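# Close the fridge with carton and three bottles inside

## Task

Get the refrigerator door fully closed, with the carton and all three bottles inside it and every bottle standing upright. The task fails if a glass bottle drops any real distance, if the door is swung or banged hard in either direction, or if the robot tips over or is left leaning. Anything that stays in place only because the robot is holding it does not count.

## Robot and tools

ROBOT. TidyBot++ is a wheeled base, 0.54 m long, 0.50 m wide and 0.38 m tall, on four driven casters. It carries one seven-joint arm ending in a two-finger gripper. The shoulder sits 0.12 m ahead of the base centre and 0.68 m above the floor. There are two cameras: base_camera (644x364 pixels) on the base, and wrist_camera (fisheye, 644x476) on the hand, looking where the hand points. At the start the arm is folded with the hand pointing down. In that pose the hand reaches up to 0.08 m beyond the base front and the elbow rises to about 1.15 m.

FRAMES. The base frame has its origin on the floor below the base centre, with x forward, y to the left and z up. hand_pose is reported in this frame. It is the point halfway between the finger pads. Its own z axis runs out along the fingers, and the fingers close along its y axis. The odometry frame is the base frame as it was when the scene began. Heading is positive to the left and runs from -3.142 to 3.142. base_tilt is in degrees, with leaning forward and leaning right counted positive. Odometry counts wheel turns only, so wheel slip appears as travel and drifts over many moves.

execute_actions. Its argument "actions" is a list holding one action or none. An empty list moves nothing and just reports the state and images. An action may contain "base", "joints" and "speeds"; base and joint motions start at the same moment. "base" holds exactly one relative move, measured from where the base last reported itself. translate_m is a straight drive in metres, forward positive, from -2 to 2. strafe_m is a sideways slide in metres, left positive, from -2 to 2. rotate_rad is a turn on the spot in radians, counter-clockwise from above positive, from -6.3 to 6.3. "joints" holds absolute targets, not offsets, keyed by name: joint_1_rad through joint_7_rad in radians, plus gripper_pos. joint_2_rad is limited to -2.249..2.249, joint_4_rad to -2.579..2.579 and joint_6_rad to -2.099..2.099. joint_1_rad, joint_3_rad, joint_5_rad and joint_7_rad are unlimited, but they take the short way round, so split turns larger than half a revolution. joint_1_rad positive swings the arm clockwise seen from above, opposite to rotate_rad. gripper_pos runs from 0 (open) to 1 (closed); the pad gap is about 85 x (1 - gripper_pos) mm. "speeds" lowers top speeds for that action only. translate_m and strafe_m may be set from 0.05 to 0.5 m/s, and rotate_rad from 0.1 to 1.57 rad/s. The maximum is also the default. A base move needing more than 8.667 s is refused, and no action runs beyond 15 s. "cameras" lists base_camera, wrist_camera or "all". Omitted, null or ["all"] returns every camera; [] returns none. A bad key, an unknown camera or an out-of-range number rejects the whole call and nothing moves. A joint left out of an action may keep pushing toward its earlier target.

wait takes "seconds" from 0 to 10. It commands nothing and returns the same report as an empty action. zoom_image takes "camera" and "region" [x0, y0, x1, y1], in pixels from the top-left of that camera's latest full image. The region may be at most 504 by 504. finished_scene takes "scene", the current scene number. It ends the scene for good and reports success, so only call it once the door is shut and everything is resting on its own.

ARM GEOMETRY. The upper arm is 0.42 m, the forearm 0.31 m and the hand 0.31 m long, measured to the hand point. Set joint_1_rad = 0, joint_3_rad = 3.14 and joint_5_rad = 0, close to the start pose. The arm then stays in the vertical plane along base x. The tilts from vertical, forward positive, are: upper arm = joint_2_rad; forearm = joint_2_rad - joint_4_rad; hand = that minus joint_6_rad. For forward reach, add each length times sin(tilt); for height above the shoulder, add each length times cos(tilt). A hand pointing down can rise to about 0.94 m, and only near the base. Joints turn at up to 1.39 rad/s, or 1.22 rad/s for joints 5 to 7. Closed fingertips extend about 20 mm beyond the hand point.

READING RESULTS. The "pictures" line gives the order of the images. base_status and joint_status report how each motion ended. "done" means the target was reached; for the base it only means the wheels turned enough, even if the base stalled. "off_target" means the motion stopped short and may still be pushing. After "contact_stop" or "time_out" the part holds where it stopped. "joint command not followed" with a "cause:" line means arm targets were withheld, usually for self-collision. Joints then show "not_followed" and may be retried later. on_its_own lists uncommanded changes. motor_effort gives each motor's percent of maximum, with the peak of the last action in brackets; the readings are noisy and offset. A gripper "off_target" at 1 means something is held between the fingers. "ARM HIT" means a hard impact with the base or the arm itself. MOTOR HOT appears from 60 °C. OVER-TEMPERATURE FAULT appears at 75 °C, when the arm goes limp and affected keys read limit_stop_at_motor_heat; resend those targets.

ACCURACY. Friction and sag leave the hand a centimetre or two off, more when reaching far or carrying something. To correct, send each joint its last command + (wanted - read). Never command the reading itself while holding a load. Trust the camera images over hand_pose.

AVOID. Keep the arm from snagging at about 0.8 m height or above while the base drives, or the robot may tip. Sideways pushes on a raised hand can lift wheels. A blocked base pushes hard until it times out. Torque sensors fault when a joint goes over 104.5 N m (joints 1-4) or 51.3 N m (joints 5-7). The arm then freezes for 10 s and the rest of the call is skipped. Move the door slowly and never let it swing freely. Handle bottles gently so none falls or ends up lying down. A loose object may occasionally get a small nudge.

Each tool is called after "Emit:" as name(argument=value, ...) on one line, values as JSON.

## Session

Emit:
execute_actions(actions=[])

Scene clock: 0.00 s.
base_odometry: x=+0.000 y=+0.000 heading=+0.000 (m, m, rad; odometry frame)
base_tilt: forward=+0.0 right=-0.4 (deg)
base_status: not commanded
joint_positions: joint_1_rad=+0.018 joint_2_rad=-0.313 joint_3_rad=+3.175 joint_4_rad=-2.553 joint_5_rad=-0.024 joint_6_rad=-0.870 joint_7_rad=+1.540 gripper_pos=+0.000
joint_status: not commanded
motor_effort: joint_1_rad=+1 joint_2_rad=-1 joint_3_rad=+1 joint_4_rad=+14 joint_5_rad=-1 joint_6_rad=+1 joint_7_rad=+0 (%)
hand_pose: x=+0.2467 y=+0.0018 z=+0.5763 quat_wxyz=(-0.014, +0.999, -0.048, +0.016) (m; base frame)
pictures: base_camera, wrist_camera
camera_calibration (this result's frames):
wrist_camera: T_world_to_cam=[[-0.0997159, -0.990629, -0.0933284, 0.0947798], [-0.994698, 0.101617, -0.0158323, 0.311418], [0.0251677, 0.0912548, -0.995509, 0.704466], [0, 0, 0, 1]] pos_world=[0.301488, -0.00203959, 0.715079]
Images, in order (width x height): base_camera 644x364, wrist_camera 644x476.

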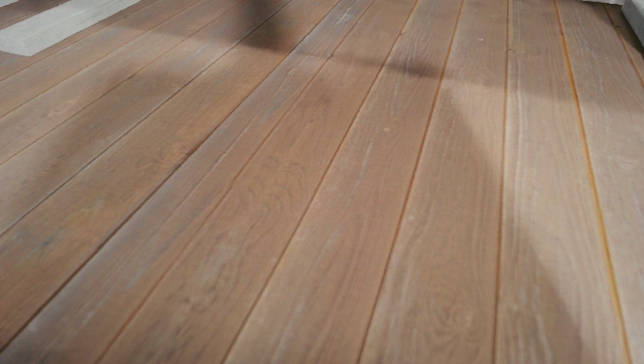

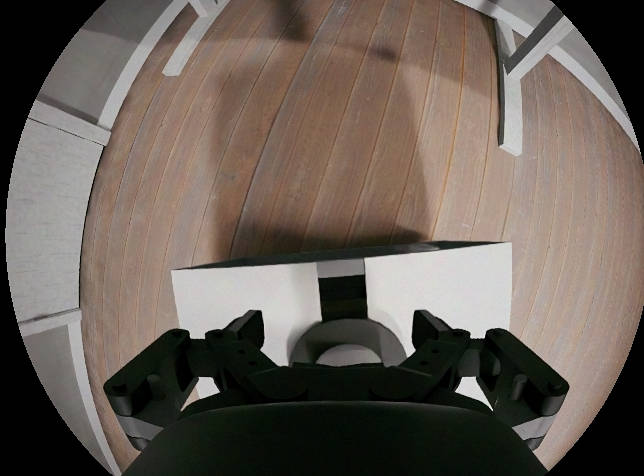

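Emit:
execute_actions(actions=[{"base": {"rotate_rad": -1.6}, "joints": {"joint_6_rad": 0.6}}], cameras=["wrist_camera"])

Scene clock: 2.43 s.
base_odometry: x=+0.000 y=+0.000 heading=-1.600 (m, m, rad; odometry frame)
base_tilt: forward=+0.0 right=-0.4 (deg)
base_status: done
joint_positions: joint_1_rad=+0.018 joint_2_rad=-0.313 joint_3_rad=+3.175 joint_4_rad=-2.553 joint_5_rad=-0.024 joint_6_rad=+0.589 joint_7_rad=+1.540 gripper_pos=+0.000
joint_status: all done
motor_effort: joint_1_rad=+0(2) joint_2_rad=-6(8) joint_3_rad=+0(0) joint_4_rad=+18(18) joint_5_rad=+0(0) joint_6_rad=+9(10) joint_7_rad=+0(0) (%)
hand_pose: x=+0.5459 y=-0.0258 z=+0.8622 quat_wxyz=(+0.001, +0.734, -0.045, +0.678) (m; base frame)
pictures: wrist_camera
camera_calibration (this result's frames):
wrist_camera: T_world_to_cam=[[-0.0041322, -0.997417, -0.0717085, 0.0529705], [-0.0908594, 0.071787, -0.993273, 0.964957], [0.995855, 0.00241099, -0.0909214, -0.328071], [0, 0, 0, 1]] pos_world=[0.414605, -0.0156467, 0.932436]
Images, in order (width x height): wrist_camera 644x476.

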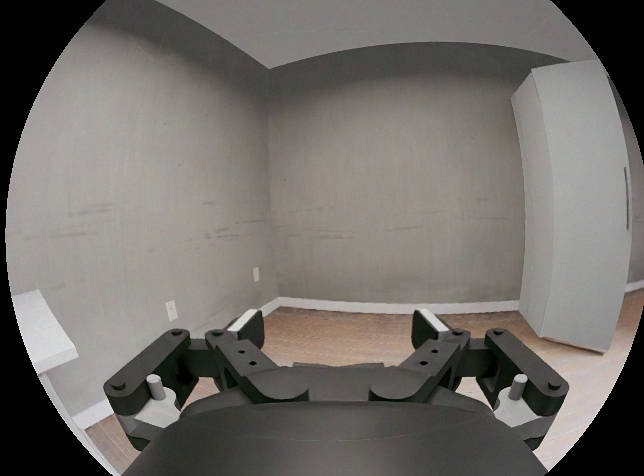

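Emit:
execute_actions(actions=[{"base": {"rotate_rad": -1.0}}])

Scene clock: 4.33 s.
base_odometry: x=+0.000 y=+0.000 heading=-2.599 (m, m, rad; odometry frame)
base_tilt: forward=+0.0 right=-0.3 (deg)
base_status: done
joint_positions: joint_1_rad=+0.018 joint_2_rad=-0.313 joint_3_rad=+3.175 joint_4_rad=-2.553 joint_5_rad=-0.024 joint_6_rad=+0.589 joint_7_rad=+1.540 gripper_pos=+0.000
joint_status: not commanded
motor_effort: joint_1_rad=+1(2) joint_2_rad=-6(7) joint_3_rad=+0(2) joint_4_rad=+18(18) joint_5_rad=+0(0) joint_6_rad=+9(9) joint_7_rad=+0(0) (%)
hand_pose: x=+0.5459 y=-0.0258 z=+0.8622 quat_wxyz=(+0.001, +0.734, -0.045, +0.678) (m; base frame)
pictures: base_camera, wrist_camera
camera_calibration (this result's frames):
wrist_camera: T_world_to_cam=[[-0.00413231, -0.997417, -0.0717088, 0.0529708], [-0.0908598, 0.0717873, -0.993273, 0.964957], [0.995855, 0.00241094, -0.0909217, -0.32807], [0, 0, 0, 1]] pos_world=[0.414605, -0.0156467, 0.932436]
Images, in order (width x height): base_camera 644x364, wrist_camera 644x476.

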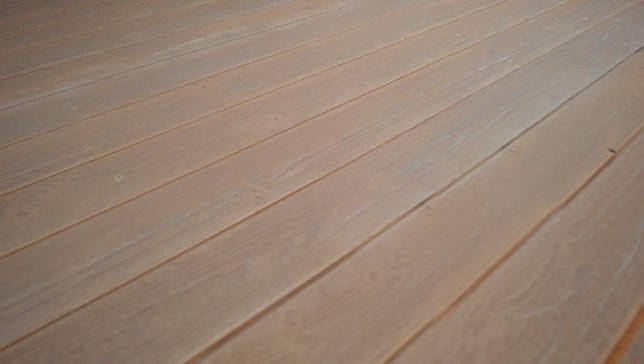

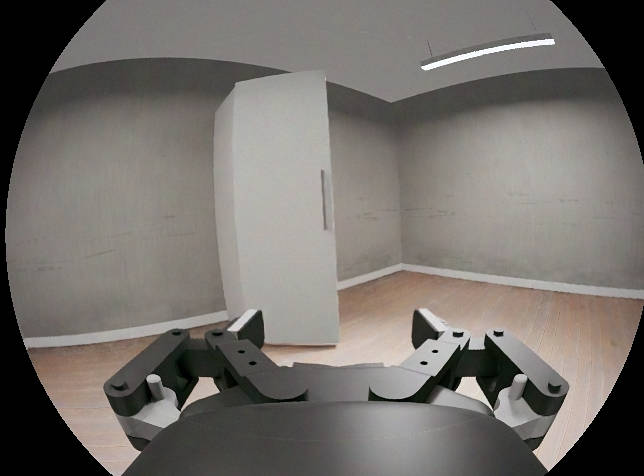

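Emit:
execute_actions(actions=[{"base": {"translate_m": 0.9}}], cameras=[])

Emit:
execute_actions(actions=[{"base": {"strafe_m": -0.9}}])

Scene clock: 7.77 s.
base_odometry: x=-0.771 y=-0.464 heading=-2.600 (m, m, rad; odometry frame)
base_tilt: forward=+0.0 right=-0.3 (deg)
base_status: done
joint_positions: joint_1_rad=+0.018 joint_2_rad=-0.313 joint_3_rad=+3.175 joint_4_rad=-2.553 joint_5_rad=-0.024 joint_6_rad=+0.589 joint_7_rad=+1.540 gripper_pos=+0.000
joint_status: not commanded
motor_effort: joint_1_rad=+1(1) joint_2_rad=-6(9) joint_3_rad=+0(1) joint_4_rad=+18(19) joint_5_rad=-1(1) joint_6_rad=+9(10) joint_7_rad=+0(0) (%)
hand_pose: x=+0.5459 y=-0.0258 z=+0.8623 quat_wxyz=(+0.001, +0.734, -0.045, +0.678) (m; base frame)
pictures: none
No camera images: the call's "cameras" was empty. Leave "cameras" out to get every camera's image.

Scene clock: 10.93 s.
base_odometry: x=-1.236 y=+0.308 heading=-2.600 (m, m, rad; odometry frame)
base_tilt: forward=+0.0 right=-0.4 (deg)
base_status: done
joint_positions: joint_1_rad=+0.018 joint_2_rad=-0.313 joint_3_rad=+3.175 joint_4_rad=-2.553 joint_5_rad=-0.024 joint_6_rad=+0.589 joint_7_rad=+1.540 gripper_pos=+0.000
joint_status: not commanded
motor_effort: joint_1_rad=+0(0) joint_2_rad=-7(7) joint_3_rad=+1(1) joint_4_rad=+18(19) joint_5_rad=-1(0) joint_6_rad=+9(9) joint_7_rad=+0(0) (%)
hand_pose: x=+0.5459 y=-0.0258 z=+0.8623 quat_wxyz=(+0.001, +0.734, -0.045, +0.678) (m; base frame)
pictures: base_camera, wrist_camera
camera_calibration (this result's frames):
wrist_camera: T_world_to_cam=[[-0.00412615, -0.997417, -0.0717077, 0.0529694], [-0.0907708, 0.0717859, -0.993281, 0.964952], [0.995863, 0.00241054, -0.0908326, -0.328132], [0, 0, 0, 1]] pos_world=[0.414583, -0.0156464, 0.932462]
Images, in order (width x height): base_camera 644x364, wrist_camera 644x476.

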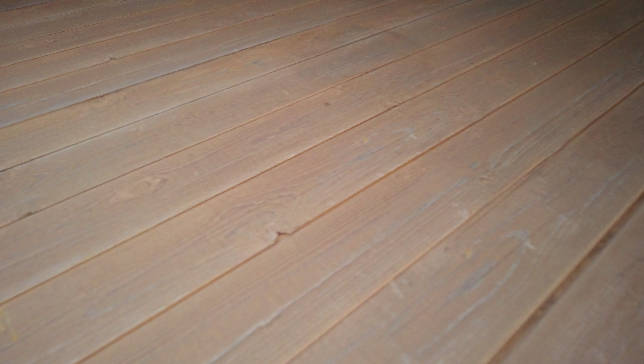

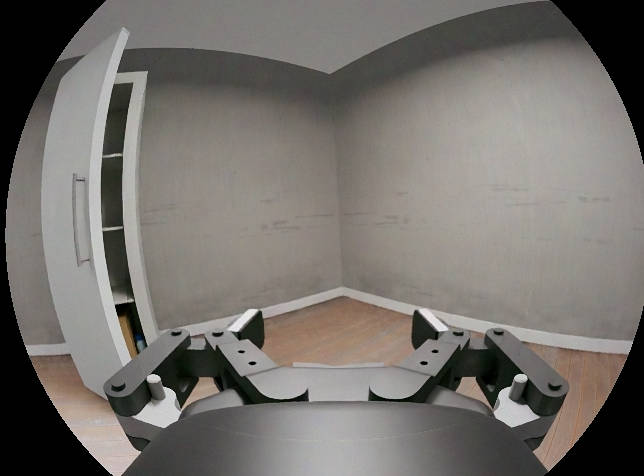

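Emit:
execute_actions(actions=[{"base": {"translate_m": 0.7}}], cameras=[])

Emit:
execute_actions(actions=[{"base": {"rotate_rad": 1.2}, "joints": {"joint_6_rad": 0.25}}])

Scene clock: 14.37 s.
base_odometry: x=-1.836 y=-0.053 heading=-2.600 (m, m, rad; odometry frame)
base_tilt: forward=+0.0 right=-0.4 (deg)
base_status: done
joint_positions: joint_1_rad=+0.018 joint_2_rad=-0.313 joint_3_rad=+3.175 joint_4_rad=-2.553 joint_5_rad=-0.024 joint_6_rad=+0.589 joint_7_rad=+1.540 gripper_pos=+0.000
joint_status: not commanded
motor_effort: joint_1_rad=+1(0) joint_2_rad=-7(9) joint_3_rad=+1(1) joint_4_rad=+18(19) joint_5_rad=-1(1) joint_6_rad=+10(10) joint_7_rad=+0(0) (%)
hand_pose: x=+0.5459 y=-0.0258 z=+0.8623 quat_wxyz=(+0.001, +0.734, -0.045, +0.678) (m; base frame)
pictures: none
No camera images: the call's "cameras" was empty. Leave "cameras" out to get every camera's image.

Scene clock: 16.40 s.
base_odometry: x=-1.836 y=-0.053 heading=-1.400 (m, m, rad; odometry frame)
base_tilt: forward=+0.0 right=-0.4 (deg)
base_status: done
joint_positions: joint_1_rad=+0.018 joint_2_rad=-0.313 joint_3_rad=+3.175 joint_4_rad=-2.555 joint_5_rad=-0.024 joint_6_rad=+0.263 joint_7_rad=+1.540 gripper_pos=+0.000
joint_status: all done
motor_effort: joint_1_rad=+1(0) joint_2_rad=-6(7) joint_3_rad=+1(1) joint_4_rad=+18(19) joint_5_rad=-1(0) joint_6_rad=+8(10) joint_7_rad=+1(0) (%)
hand_pose: x=+0.5212 y=-0.0214 z=+0.7632 quat_wxyz=(-0.003, +0.834, -0.048, +0.549) (m; base frame)
pictures: base_camera, wrist_camera
camera_calibration (this result's frames):
wrist_camera: T_world_to_cam=[[-0.0210869, -0.995833, -0.0887235, 0.072059], [-0.4057, 0.0896315, -0.909601, 0.964673], [0.913763, 0.0168145, -0.4059, -0.0289728], [0, 0, 0, 1]] pos_world=[0.419362, -0.0142192, 0.872101]
Images, in order (width x height): base_camera 644x364, wrist_camera 644x476.

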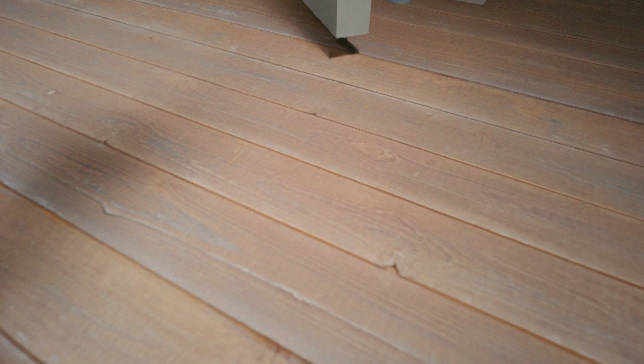

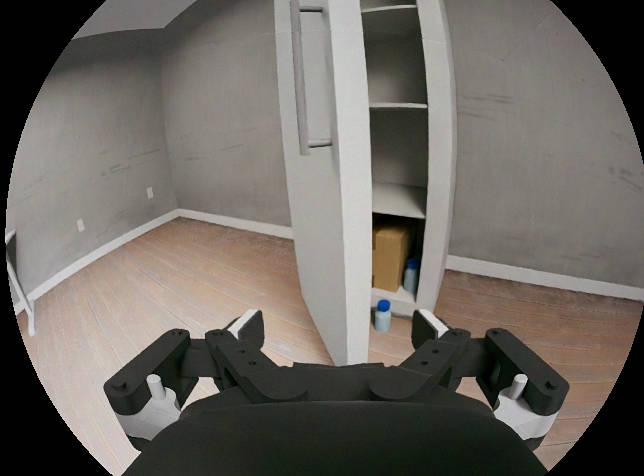

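Emit:
zoom_image(camera="base_camera", region=[260, 0, 500, 100])

Emit:
zoom_image(camera="wrist_camera", region=[270, 0, 470, 370])

Region (260, 0, 500, 100) of base_camera's 644x364 image, scaled by 2.100; it fills the top 210 rows of this view, and the rest is white.

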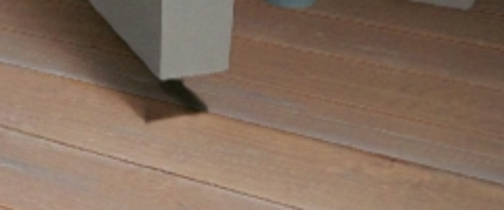

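Region (270, 0, 470, 370) of wrist_camera's 644x476 image, scaled by 1.362; it fills the left 272 columns of this view, and the rest is white.

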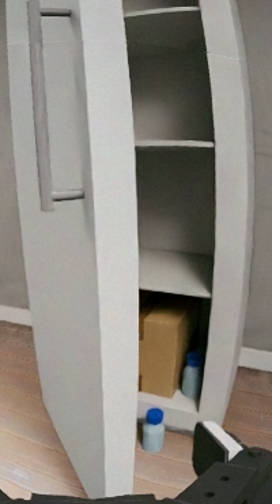

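Emit:
execute_actions(actions=[{"base": {"strafe_m": -0.22}, "joints": {"joint_1_rad": 0.0, "joint_2_rad": 2.1, "joint_3_rad": 3.14, "joint_4_rad": -0.398, "joint_5_rad": 0.0, "joint_6_rad": 0.498, "joint_7_rad": 1.571, "gripper_pos": 0.0}}])

Scene clock: 20.77 s.
base_odometry: x=-2.053 y=-0.091 heading=-1.400 (m, m, rad; odometry frame)
base_tilt: forward=+0.0 right=-0.3 (deg)
base_status: done
joint_positions: joint_1_rad=+0.018 joint_2_rad=+2.090 joint_3_rad=+3.164 joint_4_rad=-0.420 joint_5_rad=-0.024 joint_6_rad=+0.466 joint_7_rad=+1.540 gripper_pos=+0.000
joint_status: all done
motor_effort: joint_1_rad=+1(1) joint_2_rad=-48(57) joint_3_rad=+0(1) joint_4_rad=+14(18) joint_5_rad=+0(1) joint_6_rad=+8(9) joint_7_rad=+0(0) (%)
hand_pose: x=+0.9469 y=-0.0191 z=+0.0775 quat_wxyz=(+0.001, +0.853, -0.022, +0.522) (m; base frame)
pictures: base_camera, wrist_camera
camera_calibration (this result's frames):
wrist_camera: T_world_to_cam=[[0.0137554, -0.998292, -0.0567775, -0.0130226], [-0.467288, 0.0437827, -0.883021, 0.568854], [0.883998, 0.0386777, -0.465887, -0.663068], [0, 0, 0, 1]] pos_world=[0.852149, -0.0122604, 0.192655]
Images, in order (width x height): base_camera 644x364, wrist_camera 644x476.

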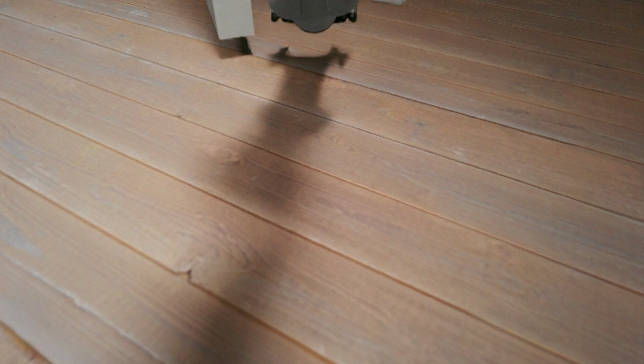

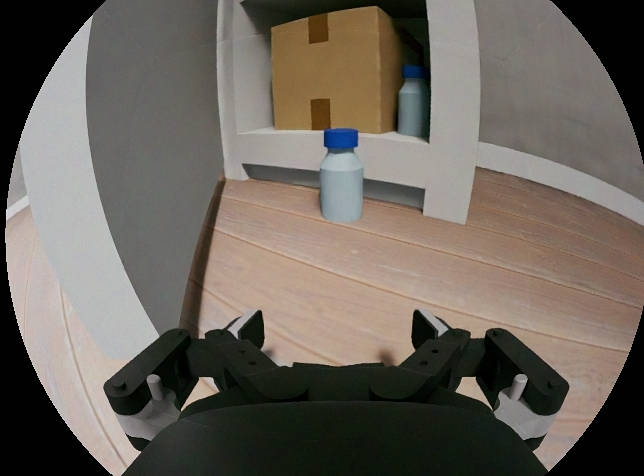

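Emit:
execute_actions(actions=[{"base": {"translate_m": 0.2}, "speeds": {"translate_m": 0.2}}], cameras=["wrist_camera"])

Scene clock: 22.60 s.
base_odometry: x=-2.019 y=-0.288 heading=-1.400 (m, m, rad; odometry frame)
base_tilt: forward=+0.0 right=-0.4 (deg)
base_status: done
joint_positions: joint_1_rad=+0.017 joint_2_rad=+2.094 joint_3_rad=+3.164 joint_4_rad=-0.414 joint_5_rad=-0.024 joint_6_rad=+0.467 joint_7_rad=+1.540 gripper_pos=+0.000
joint_status: not commanded
motor_effort: joint_1_rad=+1(2) joint_2_rad=-48(51) joint_3_rad=+0(0) joint_4_rad=+14(15) joint_5_rad=-1(2) joint_6_rad=+9(9) joint_7_rad=+0(0) (%)
hand_pose: x=+0.9466 y=-0.0182 z=+0.0768 quat_wxyz=(+0.001, +0.852, -0.022, +0.523) (m; base frame)
pictures: wrist_camera
camera_calibration (this result's frames):
wrist_camera: T_world_to_cam=[[0.0147602, -0.998261, -0.0570649, -0.013089], [-0.465343, 0.0436558, -0.884053, 0.566275], [0.885007, 0.0396035, -0.463889, -0.664273], [0, 0, 0, 1]] pos_world=[0.851592, -0.0114799, 0.191721]
Images, in order (width x height): wrist_camera 644x476.

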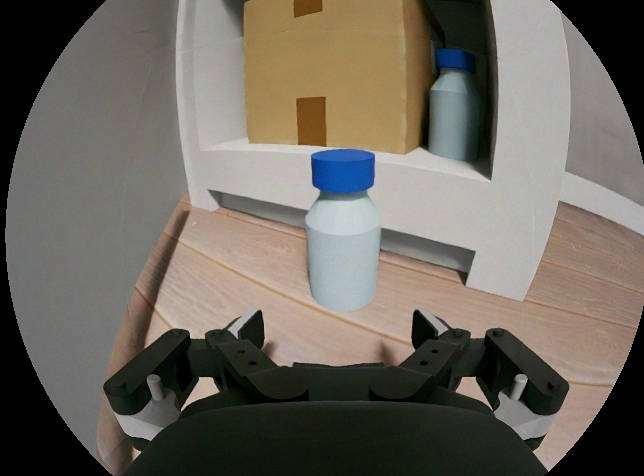

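Emit:
execute_actions(actions=[{"base": {"translate_m": 0.135}, "speeds": {"translate_m": 0.08}}], cameras=["wrist_camera"])

Scene clock: 24.90 s.
base_odometry: x=-1.996 y=-0.421 heading=-1.400 (m, m, rad; odometry frame)
base_tilt: forward=+0.1 right=-0.3 (deg)
base_status: done
joint_positions: joint_1_rad=+0.016 joint_2_rad=+2.095 joint_3_rad=+3.164 joint_4_rad=-0.414 joint_5_rad=-0.024 joint_6_rad=+0.467 joint_7_rad=+1.540 gripper_pos=+0.000
joint_status: not commanded
motor_effort: joint_1_rad=+1(1) joint_2_rad=-48(50) joint_3_rad=+0(1) joint_4_rad=+15(15) joint_5_rad=-1(1) joint_6_rad=+9(9) joint_7_rad=+0(0) (%)
hand_pose: x=+0.9461 y=-0.0178 z=+0.0761 quat_wxyz=(+0.001, +0.852, -0.022, +0.523) (m; base frame)
pictures: wrist_camera
camera_calibration (this result's frames):
wrist_camera: T_world_to_cam=[[0.0150961, -0.998252, -0.0571425, -0.0130994], [-0.465684, 0.0435531, -0.883879, 0.565703], [0.884822, 0.0399535, -0.464213, -0.663986], [0, 0, 0, 1]] pos_world=[0.851146, -0.0111861, 0.191034]
Images, in order (width x height): wrist_camera 644x476.

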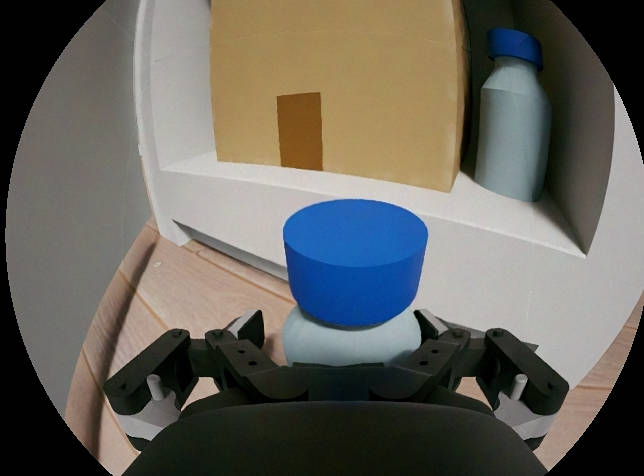

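Emit:
execute_actions(actions=[{"base": {"translate_m": 0.015}, "speeds": {"translate_m": 0.05}}], cameras=[])

Emit:
execute_actions(actions=[{"joints": {"gripper_pos": 1.0}}])

Scene clock: 26.80 s.
base_odometry: x=-1.994 y=-0.436 heading=-1.401 (m, m, rad; odometry frame)
base_tilt: forward=+0.1 right=-0.3 (deg)
base_status: done
joint_positions: joint_1_rad=+0.016 joint_2_rad=+2.096 joint_3_rad=+3.164 joint_4_rad=-0.413 joint_5_rad=-0.024 joint_6_rad=+0.467 joint_7_rad=+1.540 gripper_pos=+0.000
joint_status: not commanded
motor_effort: joint_1_rad=+1(1) joint_2_rad=-48(50) joint_3_rad=+0(0) joint_4_rad=+15(15) joint_5_rad=-1(1) joint_6_rad=+9(9) joint_7_rad=+0(0) (%)
hand_pose: x=+0.9461 y=-0.0176 z=+0.0760 quat_wxyz=(+0.000, +0.852, -0.022, +0.523) (m; base frame)
pictures: none
No camera images: the call's "cameras" was empty. Leave "cameras" out to get every camera's image.

Scene clock: 27.90 s.
base_odometry: x=-1.994 y=-0.436 heading=-1.401 (m, m, rad; odometry frame)
base_tilt: forward=+0.1 right=-0.3 (deg)
base_status: not commanded
joint_positions: joint_1_rad=+0.016 joint_2_rad=+2.096 joint_3_rad=+3.163 joint_4_rad=-0.413 joint_5_rad=-0.024 joint_6_rad=+0.469 joint_7_rad=+1.540 gripper_pos=+0.232
joint_status: gripper_pos off_target (ended at +0.232, target +1.000)
motor_effort: joint_1_rad=+0(2) joint_2_rad=-49(49) joint_3_rad=-1(0) joint_4_rad=+15(15) joint_5_rad=-1(2) joint_6_rad=+9(9) joint_7_rad=+0(0) (%)
hand_pose: x=+0.9463 y=-0.0174 z=+0.0765 quat_wxyz=(+0.000, +0.852, -0.022, +0.523) (m; base frame)
pictures: base_camera, wrist_camera
camera_calibration (this result's frames):
wrist_camera: T_world_to_cam=[[0.0154642, -0.998229, -0.0574442, -0.0129787], [-0.464129, 0.0437202, -0.884688, 0.564722], [0.885632, 0.0403425, -0.462631, -0.664884], [0, 0, 0, 1]] pos_world=[0.851147, -0.0108224, 0.191262]
Images, in order (width x height): base_camera 644x364, wrist_camera 644x476.

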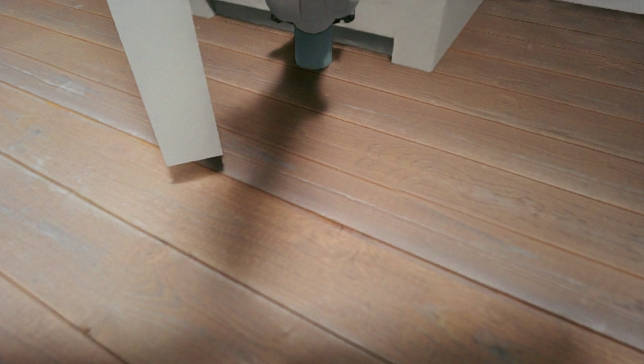

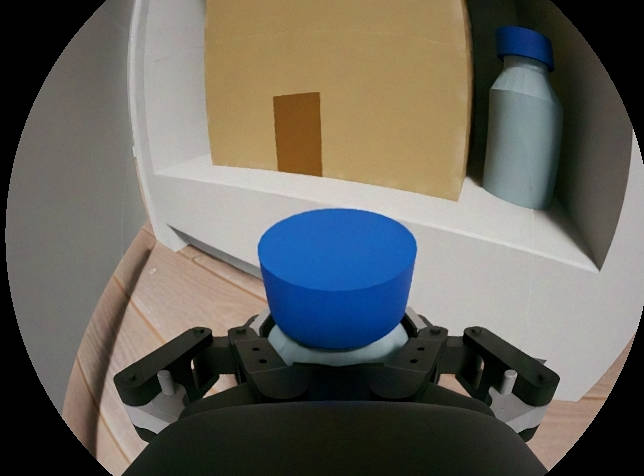

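Emit:
execute_actions(actions=[{"base": {"translate_m": -0.12}, "speeds": {"translate_m": 0.15}, "joints": {"gripper_pos": 1.0}}], cameras=[])

Emit:
execute_actions(actions=[{"joints": {"joint_2_rad": 0.58, "joint_4_rad": -1.755, "joint_6_rad": 0.33, "gripper_pos": 1.0}}])

Scene clock: 29.47 s.
base_odometry: x=-2.014 y=-0.318 heading=-1.401 (m, m, rad; odometry frame)
base_tilt: forward=+0.1 right=-0.4 (deg)
base_status: done
joint_positions: joint_1_rad=+0.014 joint_2_rad=+2.096 joint_3_rad=+3.163 joint_4_rad=-0.413 joint_5_rad=-0.024 joint_6_rad=+0.469 joint_7_rad=+1.540 gripper_pos=+0.232
joint_status: gripper_pos off_target (ended at +0.232, target +1.000)
motor_effort: joint_1_rad=+1(1) joint_2_rad=-48(52) joint_3_rad=+0(0) joint_4_rad=+14(16) joint_5_rad=-1(1) joint_6_rad=+8(10) joint_7_rad=+0(0) (%)
hand_pose: x=+0.9462 y=-0.0162 z=+0.0762 quat_wxyz=(+0.000, +0.852, -0.021, +0.523) (m; base frame)
pictures: none
No camera images: the call's "cameras" was empty. Leave "cameras" out to get every camera's image.

Scene clock: 32.27 s.
base_odometry: x=-2.014 y=-0.318 heading=-1.401 (m, m, rad; odometry frame)
base_tilt: forward=+0.0 right=-0.3 (deg)
base_status: not commanded
joint_positions: joint_1_rad=+0.014 joint_2_rad=+0.619 joint_3_rad=+3.163 joint_4_rad=-1.753 joint_5_rad=-0.024 joint_6_rad=+0.342 joint_7_rad=+1.540 gripper_pos=+0.232
joint_status: gripper_pos off_target (ended at +0.232, target +1.000); the others done
motor_effort: joint_1_rad=+1(1) joint_2_rad=-45(63) joint_3_rad=+0(0) joint_4_rad=+20(20) joint_5_rad=-1(1) joint_6_rad=+12(12) joint_7_rad=+0(0) (%)
hand_pose: x=+0.8607 y=-0.0252 z=+0.6608 quat_wxyz=(+0.003, +0.849, -0.035, +0.528) (m; base frame)
pictures: base_camera, wrist_camera
camera_calibration (this result's frames):
wrist_camera: T_world_to_cam=[[-0.00902642, -0.997794, -0.065766, 0.0407293], [-0.453209, 0.0627081, -0.889196, 1.03636], [0.891359, 0.0217795, -0.452775, -0.330309], [0, 0, 0, 1]] pos_world=[0.764479, -0.0171548, 0.774651]
Images, in order (width x height): base_camera 644x364, wrist_camera 644x476.

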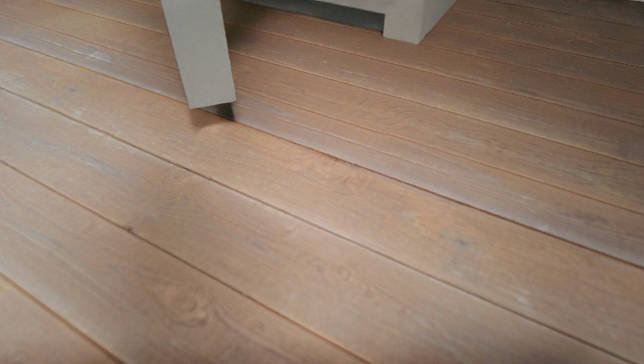

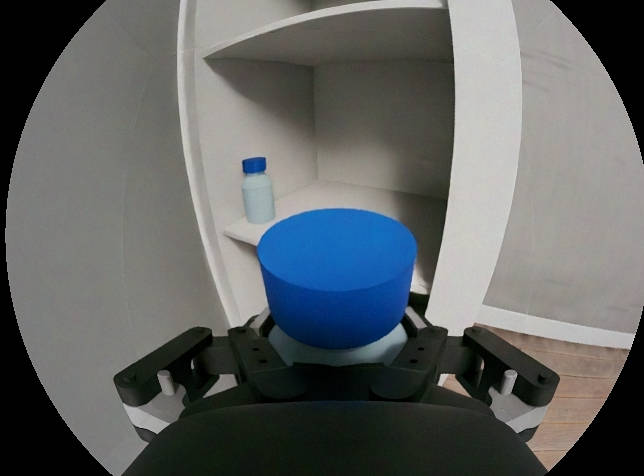

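Emit:
execute_actions(actions=[{"base": {"translate_m": 0.18}, "speeds": {"translate_m": 0.2}, "joints": {"gripper_pos": 1.0}}], cameras=[])

Emit:
execute_actions(actions=[{"joints": {"joint_2_rad": 0.90, "joint_4_rad": -1.144, "joint_6_rad": 0.036, "gripper_pos": 1.0}}])

Scene clock: 34.23 s.
base_odometry: x=-1.984 y=-0.496 heading=-1.401 (m, m, rad; odometry frame)
base_tilt: forward=+0.0 right=-0.3 (deg)
base_status: done
joint_positions: joint_1_rad=+0.013 joint_2_rad=+0.618 joint_3_rad=+3.161 joint_4_rad=-1.757 joint_5_rad=-0.024 joint_6_rad=+0.339 joint_7_rad=+1.540 gripper_pos=+0.232
joint_status: gripper_pos off_target (ended at +0.232, target +1.000)
motor_effort: joint_1_rad=+1(4) joint_2_rad=-44(49) joint_3_rad=+0(2) joint_4_rad=+20(21) joint_5_rad=-1(1) joint_6_rad=+12(12) joint_7_rad=+0(0) (%)
hand_pose: x=+0.8590 y=-0.0233 z=+0.6587 quat_wxyz=(+0.002, +0.850, -0.034, +0.525) (m; base frame)
pictures: none
No camera images: the call's "cameras" was empty. Leave "cameras" out to get every camera's image.

Scene clock: 36.07 s.
base_odometry: x=-1.984 y=-0.496 heading=-1.401 (m, m, rad; odometry frame)
base_tilt: forward=+0.0 right=-0.4 (deg)
base_status: not commanded
joint_positions: joint_1_rad=+0.013 joint_2_rad=+0.924 joint_3_rad=+3.161 joint_4_rad=-1.186 joint_5_rad=-0.024 joint_6_rad=+0.048 joint_7_rad=+1.540 gripper_pos=+0.232
joint_status: joint_4_rad off_target (ended at -1.186, target -1.144); gripper_pos off_target (ended at +0.232, target +1.000); the others done
motor_effort: joint_1_rad=+0(0) joint_2_rad=-56(57) joint_3_rad=+1(0) joint_4_rad=+22(23) joint_5_rad=-2(1) joint_6_rad=+12(12) joint_7_rad=+0(0) (%)
hand_pose: x=+0.9990 y=-0.0222 z=+0.6273 quat_wxyz=(+0.000, +0.857, -0.030, +0.514) (m; base frame)
pictures: base_camera, wrist_camera
camera_calibration (this result's frames):
wrist_camera: T_world_to_cam=[[0.000520557, -0.9977, -0.0677882, 0.0345007], [-0.482075, 0.0591409, -0.874131, 1.08836], [0.87613, 0.033134, -0.480935, -0.435645], [0, 0, 0, 1]] pos_world=[0.906335, -0.0155105, 0.74419]
Images, in order (width x height): base_camera 644x364, wrist_camera 644x476.

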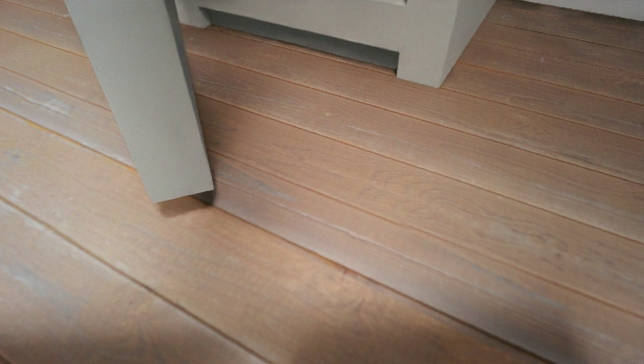

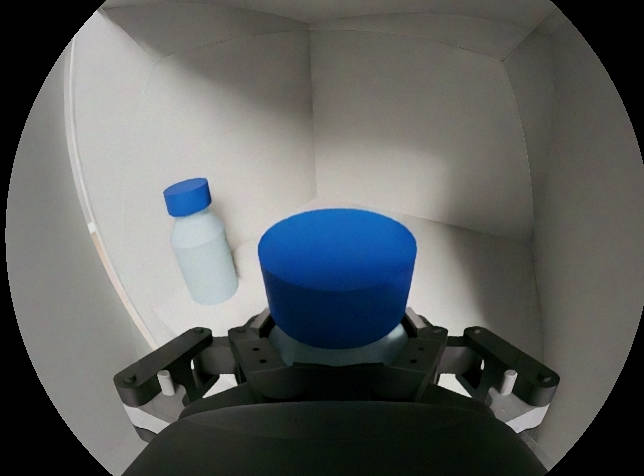

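Emit:
execute_actions(actions=[{"base": {"translate_m": 0.14}, "speeds": {"translate_m": 0.1}, "joints": {"gripper_pos": 1.0}}])

Scene clock: 38.23 s.
base_odometry: x=-1.960 y=-0.634 heading=-1.402 (m, m, rad; odometry frame)
base_tilt: forward=+0.1 right=-0.4 (deg)
base_status: done
joint_positions: joint_1_rad=+0.013 joint_2_rad=+0.924 joint_3_rad=+3.161 joint_4_rad=-1.181 joint_5_rad=-0.024 joint_6_rad=+0.046 joint_7_rad=+1.540 gripper_pos=+0.232
joint_status: gripper_pos off_target (ended at +0.232, target +1.000)
motor_effort: joint_1_rad=+1(3) joint_2_rad=-58(58) joint_3_rad=+0(0) joint_4_rad=+22(23) joint_5_rad=-1(1) joint_6_rad=+12(12) joint_7_rad=+0(0) (%)
hand_pose: x=+1.0001 y=-0.0220 z=+0.6288 quat_wxyz=(+0.000, +0.857, -0.030, +0.515) (m; base frame)
pictures: base_camera, wrist_camera
camera_calibration (this result's frames):
wrist_camera: T_world_to_cam=[[0.000963477, -0.997697, -0.06782, 0.0343713], [-0.479937, 0.0590374, -0.875314, 1.0888], [0.877302, 0.0333927, -0.478775, -0.438465], [0, 0, 0, 1]] pos_world=[0.907189, -0.0153462, 0.745447]
Images, in order (width x height): base_camera 644x364, wrist_camera 644x476.

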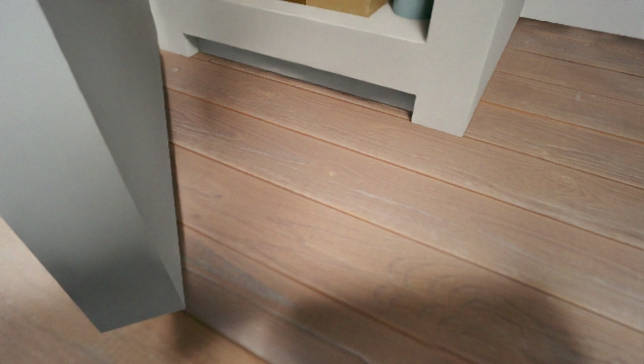

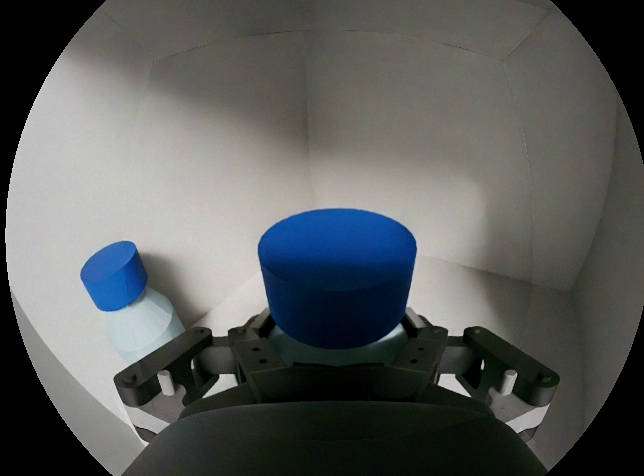

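Emit:
execute_actions(actions=[{"joints": {"joint_2_rad": 0.975, "joint_6_rad": 0.11, "gripper_pos": 1.0}}], cameras=[])

Scene clock: 39.17 s.
base_odometry: x=-1.960 y=-0.634 heading=-1.402 (m, m, rad; odometry frame)
base_tilt: forward=+0.1 right=-0.4 (deg)
base_status: not commanded
joint_positions: joint_1_rad=+0.013 joint_2_rad=+0.973 joint_3_rad=+3.161 joint_4_rad=-1.172 joint_5_rad=-0.024 joint_6_rad=+0.074 joint_7_rad=+1.540 gripper_pos=+0.232
joint_status: gripper_pos off_target (ended at +0.232, target +1.000); the others done
motor_effort: joint_1_rad=+1(1) joint_2_rad=-54(56) joint_3_rad=+0(0) joint_4_rad=+20(22) joint_5_rad=-1(1) joint_6_rad=+9(12) joint_7_rad=+1(0) (%)
hand_pose: x=+1.0038 y=-0.0221 z=+0.5984 quat_wxyz=(+0.000, +0.860, -0.030, +0.510) (m; base frame)
pictures: none
No camera images: the call's "cameras" was empty. Leave "cameras" out to get every camera's image.

Emit:
execute_actions(actions=[{"joints": {"gripper_pos": 0.0}}], cameras=["wrist_camera"])

Emit:
execute_actions(actions=[{"base": {"translate_m": -0.35}, "speeds": {"translate_m": 0.15}}])

Scene clock: 40.37 s.
base_odometry: x=-1.960 y=-0.634 heading=-1.402 (m, m, rad; odometry frame)
base_tilt: forward=+0.1 right=-0.4 (deg)
base_status: not commanded
joint_positions: joint_1_rad=+0.013 joint_2_rad=+0.974 joint_3_rad=+3.161 joint_4_rad=-1.166 joint_5_rad=-0.024 joint_6_rad=+0.076 joint_7_rad=+1.540 gripper_pos=+0.000
joint_status: all done
motor_effort: joint_1_rad=+0(1) joint_2_rad=-53(54) joint_3_rad=+0(0) joint_4_rad=+19(20) joint_5_rad=-1(1) joint_6_rad=+9(10) joint_7_rad=+0(0) (%)
hand_pose: x=+1.0059 y=-0.0221 z=+0.6017 quat_wxyz=(+0.000, +0.858, -0.030, +0.513) (m; base frame)
pictures: wrist_camera
camera_calibration (this result's frames):
wrist_camera: T_world_to_cam=[[0.000785609, -0.997753, -0.0669994, 0.0320724], [-0.483726, 0.05826, -0.873279, 1.07041], [0.875219, 0.0330954, -0.482593, -0.452116], [0, 0, 0, 1]] pos_world=[0.91346, -0.0153989, 0.718727]
Images, in order (width x height): wrist_camera 644x476.

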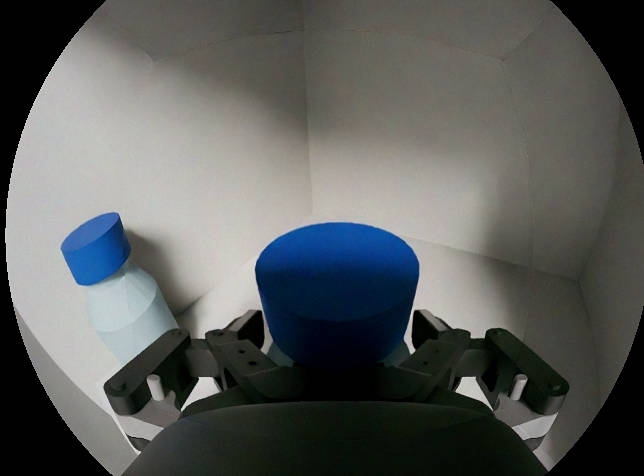

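Scene clock: 43.37 s.
base_odometry: x=-2.019 y=-0.289 heading=-1.403 (m, m, rad; odometry frame)
base_tilt: forward=+0.1 right=-0.3 (deg)
base_status: done
joint_positions: joint_1_rad=+0.012 joint_2_rad=+0.974 joint_3_rad=+3.161 joint_4_rad=-1.160 joint_5_rad=-0.024 joint_6_rad=+0.079 joint_7_rad=+1.540 gripper_pos=+0.000
joint_status: not commanded
motor_effort: joint_1_rad=+0(2) joint_2_rad=-51(55) joint_3_rad=+0(0) joint_4_rad=+18(20) joint_5_rad=-1(1) joint_6_rad=+8(9) joint_7_rad=+1(0) (%)
hand_pose: x=+1.0082 y=-0.0208 z=+0.6056 quat_wxyz=(-0.001, +0.855, -0.029, +0.517) (m; base frame)
pictures: base_camera, wrist_camera
camera_calibration (this result's frames):
wrist_camera: T_world_to_cam=[[0.00296391, -0.997732, -0.0672433, 0.0316567], [-0.476233, 0.0577201, -0.877423, 1.06976], [0.879314, 0.0346241, -0.474982, -0.460982], [0, 0, 0, 1]] pos_world=[0.91471, -0.0142008, 0.721803]
Images, in order (width x height): base_camera 644x364, wrist_camera 644x476.

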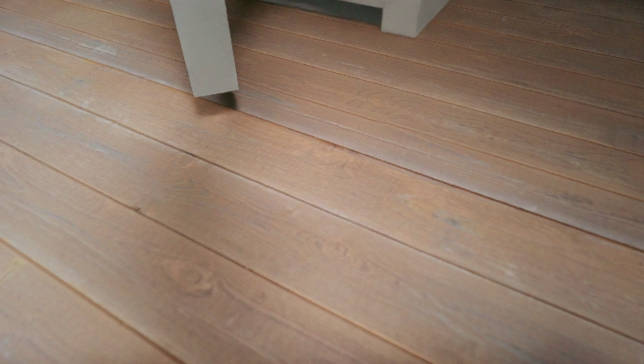

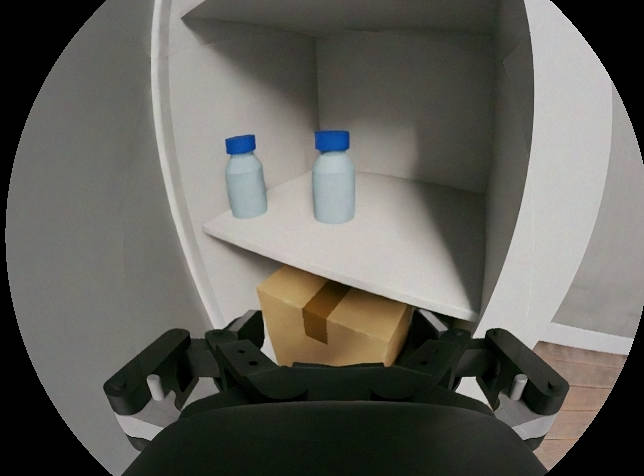

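Emit:
execute_actions(actions=[{"joints": {"joint_6_rad": -0.5}}], cameras=["wrist_camera"])

Scene clock: 44.43 s.
base_odometry: x=-2.019 y=-0.289 heading=-1.403 (m, m, rad; odometry frame)
base_tilt: forward=+0.0 right=-0.4 (deg)
base_status: not commanded
joint_positions: joint_1_rad=+0.012 joint_2_rad=+0.973 joint_3_rad=+3.161 joint_4_rad=-1.154 joint_5_rad=-0.024 joint_6_rad=-0.488 joint_7_rad=+1.540 gripper_pos=+0.000
joint_status: all done
motor_effort: joint_1_rad=+1(0) joint_2_rad=-49(52) joint_3_rad=+0(0) joint_4_rad=+17(19) joint_5_rad=-1(0) joint_6_rad=+5(8) joint_7_rad=+0(0) (%)
hand_pose: x=+0.8902 y=-0.0159 z=+0.4833 quat_wxyz=(-0.002, +0.965, -0.032, +0.260) (m; base frame)
pictures: wrist_camera
camera_calibration (this result's frames):
wrist_camera: T_world_to_cam=[[-0.0361968, -0.996286, -0.0781249, 0.068737], [-0.869395, 0.0699433, -0.489143, 1.06855], [0.49279, 0.050216, -0.868698, 0.11916], [0, 0, 0, 1]] pos_world=[0.872759, -0.0122399, 0.631557]
Images, in order (width x height): wrist_camera 644x476.

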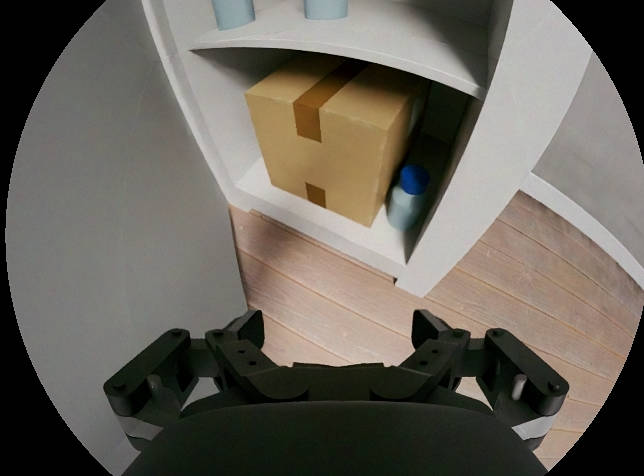

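Emit:
zoom_image(camera="wrist_camera", region=[200, 40, 500, 310])

Region (200, 40, 500, 310) of wrist_camera's 644x476 image, scaled by 1.680; it fills the top 454 rows of this view, and the rest is white.

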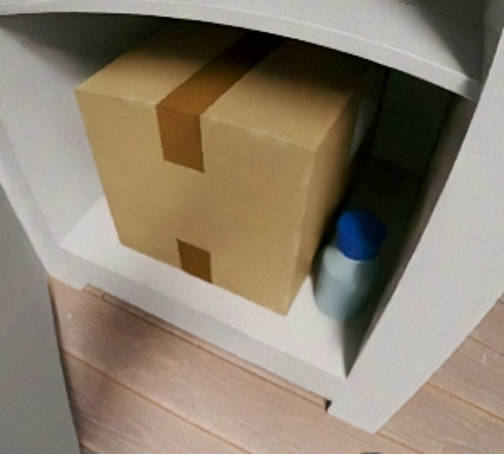

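Emit:
execute_actions(actions=[{"base": {"rotate_rad": -1.02}, "joints": {"joint_2_rad": 0.0, "joint_4_rad": -2.4, "joint_6_rad": 0.8, "gripper_pos": 1.0}}], cameras=[])

Emit:
execute_actions(actions=[{"base": {"translate_m": -0.58}}], cameras=[])

Emit:
execute_actions(actions=[{"base": {"strafe_m": 0.83}, "joints": {"joint_2_rad": 1.145, "joint_4_rad": -2.2, "joint_6_rad": 1.775, "gripper_pos": 1.0}}])

Scene clock: 47.60 s.
base_odometry: x=-2.019 y=-0.289 heading=-2.422 (m, m, rad; odometry frame)
base_tilt: forward=+0.0 right=-0.4 (deg)
base_status: done
joint_positions: joint_1_rad=+0.015 joint_2_rad=+0.012 joint_3_rad=+3.154 joint_4_rad=-2.380 joint_5_rad=-0.024 joint_6_rad=+0.770 joint_7_rad=+1.540 gripper_pos=+0.999
joint_status: all done
motor_effort: joint_1_rad=+1(8) joint_2_rad=-17(51) joint_3_rad=+0(5) joint_4_rad=+17(17) joint_5_rad=-1(0) joint_6_rad=+9(9) joint_7_rad=+0(0) (%)
hand_pose: x=+0.6488 y=-0.0186 z=+0.8561 quat_wxyz=(-0.001, +0.725, -0.033, +0.688) (m; base frame)
pictures: none
No camera images: the call's "cameras" was empty. Leave "cameras" out to get every camera's image.

Scene clock: 50.13 s.
base_odometry: x=-1.582 y=+0.093 heading=-2.423 (m, m, rad; odometry frame)
base_tilt: forward=+0.0 right=-0.3 (deg)
base_status: done
joint_positions: joint_1_rad=+0.015 joint_2_rad=+0.008 joint_3_rad=+3.154 joint_4_rad=-2.384 joint_5_rad=-0.024 joint_6_rad=+0.770 joint_7_rad=+1.540 gripper_pos=+0.999
joint_status: not commanded
motor_effort: joint_1_rad=+1(1) joint_2_rad=-17(22) joint_3_rad=+0(1) joint_4_rad=+17(18) joint_5_rad=-1(1) joint_6_rad=+9(10) joint_7_rad=+0(0) (%)
hand_pose: x=+0.6474 y=-0.0186 z=+0.8564 quat_wxyz=(-0.001, +0.724, -0.033, +0.689) (m; base frame)
pictures: none
No camera images: the call's "cameras" was empty. Leave "cameras" out to get every camera's image.

Scene clock: 53.17 s.
base_odometry: x=-1.035 y=-0.531 heading=-2.422 (m, m, rad; odometry frame)
base_tilt: forward=+0.0 right=-0.4 (deg)
base_status: done
joint_positions: joint_1_rad=+0.006 joint_2_rad=+1.134 joint_3_rad=+3.154 joint_4_rad=-2.222 joint_5_rad=-0.023 joint_6_rad=+1.743 joint_7_rad=+1.540 gripper_pos=+0.999
joint_status: all done
motor_effort: joint_1_rad=+1(2) joint_2_rad=-36(38) joint_3_rad=+0(2) joint_4_rad=+3(17) joint_5_rad=-1(0) joint_6_rad=+10(11) joint_7_rad=+0(0) (%)
hand_pose: x=+0.7442 y=-0.0146 z=+0.5394 quat_wxyz=(+0.007, +0.722, -0.018, +0.692) (m; base frame)
pictures: base_camera, wrist_camera
camera_calibration (this result's frames):
wrist_camera: T_world_to_cam=[[0.0272971, -0.99934, -0.0239518, -0.00737315], [-0.056555, 0.0223784, -0.998149, 0.637847], [0.998026, 0.0286012, -0.0559068, -0.574974], [0, 0, 0, 1]] pos_world=[0.610113, -0.00519735, 0.604344]
Images, in order (width x height): base_camera 644x364, wrist_camera 644x476.

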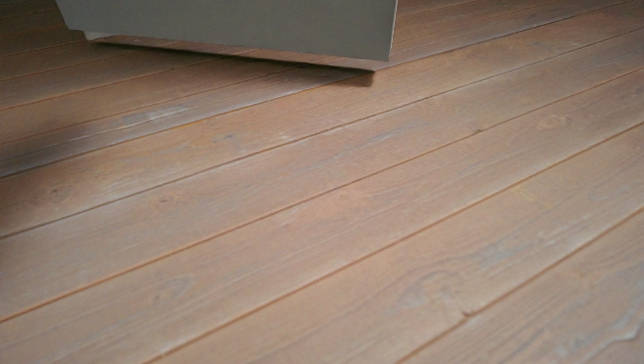

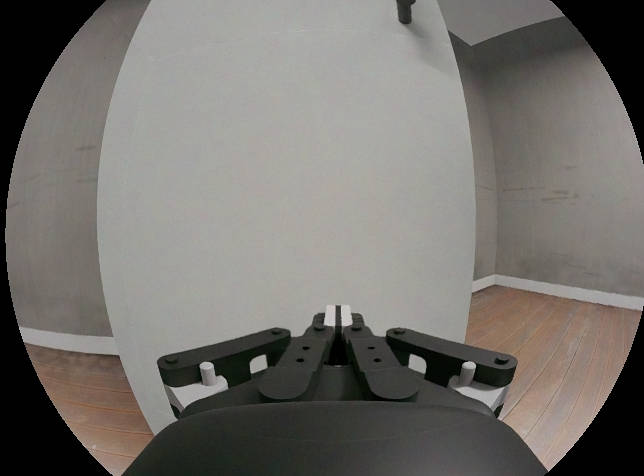

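Emit:
execute_actions(actions=[], cameras=["base_camera"])

Scene clock: 53.37 s.
base_odometry: x=-1.035 y=-0.531 heading=-2.422 (m, m, rad; odometry frame)
base_tilt: forward=+0.1 right=-0.3 (deg)
base_status: done
joint_positions: joint_1_rad=+0.006 joint_2_rad=+1.134 joint_3_rad=+3.154 joint_4_rad=-2.222 joint_5_rad=-0.023 joint_6_rad=+1.743 joint_7_rad=+1.540 gripper_pos=+0.999
joint_status: all done
motor_effort: joint_1_rad=+0(2) joint_2_rad=-37(38) joint_3_rad=+0(2) joint_4_rad=+3(17) joint_5_rad=-1(0) joint_6_rad=+9(11) joint_7_rad=+0(0) (%)
hand_pose: x=+0.7442 y=-0.0146 z=+0.5394 quat_wxyz=(+0.007, +0.722, -0.018, +0.692) (m; base frame)
pictures: base_camera
Images, in order (width x height): base_camera 644x364.

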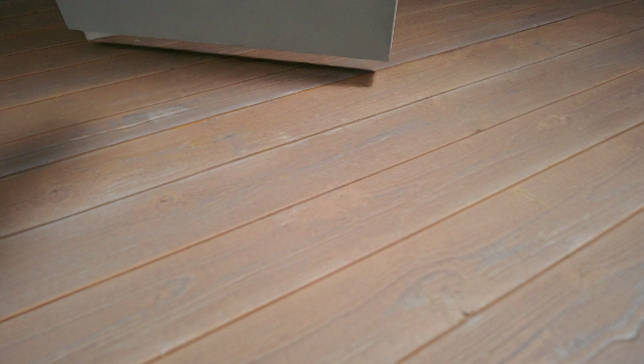

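Emit:
execute_actions(actions=[{"base": {"translate_m": 0.3}, "speeds": {"translate_m": 0.07}}], cameras=["base_camera"])

Scene clock: 58.33 s.
base_odometry: x=-1.261 y=-0.729 heading=-2.422 (m, m, rad; odometry frame)
base_tilt: forward=+0.0 right=-0.3 (deg)
base_status: done
joint_positions: joint_1_rad=+0.006 joint_2_rad=+1.135 joint_3_rad=+3.154 joint_4_rad=-2.215 joint_5_rad=-0.023 joint_6_rad=+1.746 joint_7_rad=+1.540 gripper_pos=+0.999
joint_status: not commanded
motor_effort: joint_1_rad=+1(1) joint_2_rad=-36(40) joint_3_rad=-1(1) joint_4_rad=+3(12) joint_5_rad=-1(0) joint_6_rad=+9(10) joint_7_rad=+0(0) (%)
hand_pose: x=+0.7463 y=-0.0146 z=+0.5411 quat_wxyz=(+0.007, +0.719, -0.018, +0.695) (m; base frame)
pictures: base_camera
Images, in order (width x height): base_camera 644x364.

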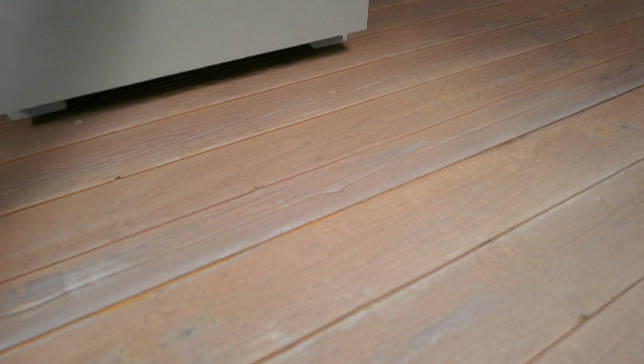

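Emit:
execute_actions(actions=[{"base": {"translate_m": 0.155}, "speeds": {"translate_m": 0.07}}], cameras=["base_camera"])

Scene clock: 61.33 s.
base_odometry: x=-1.377 y=-0.831 heading=-2.422 (m, m, rad; odometry frame)
base_tilt: forward=+0.0 right=-0.3 (deg)
base_status: done
joint_positions: joint_1_rad=+0.031 joint_2_rad=+1.145 joint_3_rad=+3.154 joint_4_rad=-2.247 joint_5_rad=-0.024 joint_6_rad=+1.754 joint_7_rad=+1.540 gripper_pos=+0.999
joint_status: not commanded
motor_effort: joint_1_rad=-7(9) joint_2_rad=-38(41) joint_3_rad=-4(4) joint_4_rad=+10(15) joint_5_rad=+5(7) joint_6_rad=+7(12) joint_7_rad=+0(0) (%)
hand_pose: x=+0.7342 y=-0.0300 z=+0.5300 quat_wxyz=(+0.016, +0.730, -0.027, +0.683) (m; base frame)
pictures: base_camera
Images, in order (width x height): base_camera 644x364.

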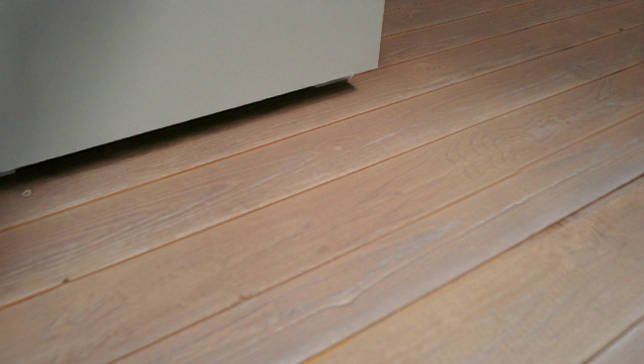

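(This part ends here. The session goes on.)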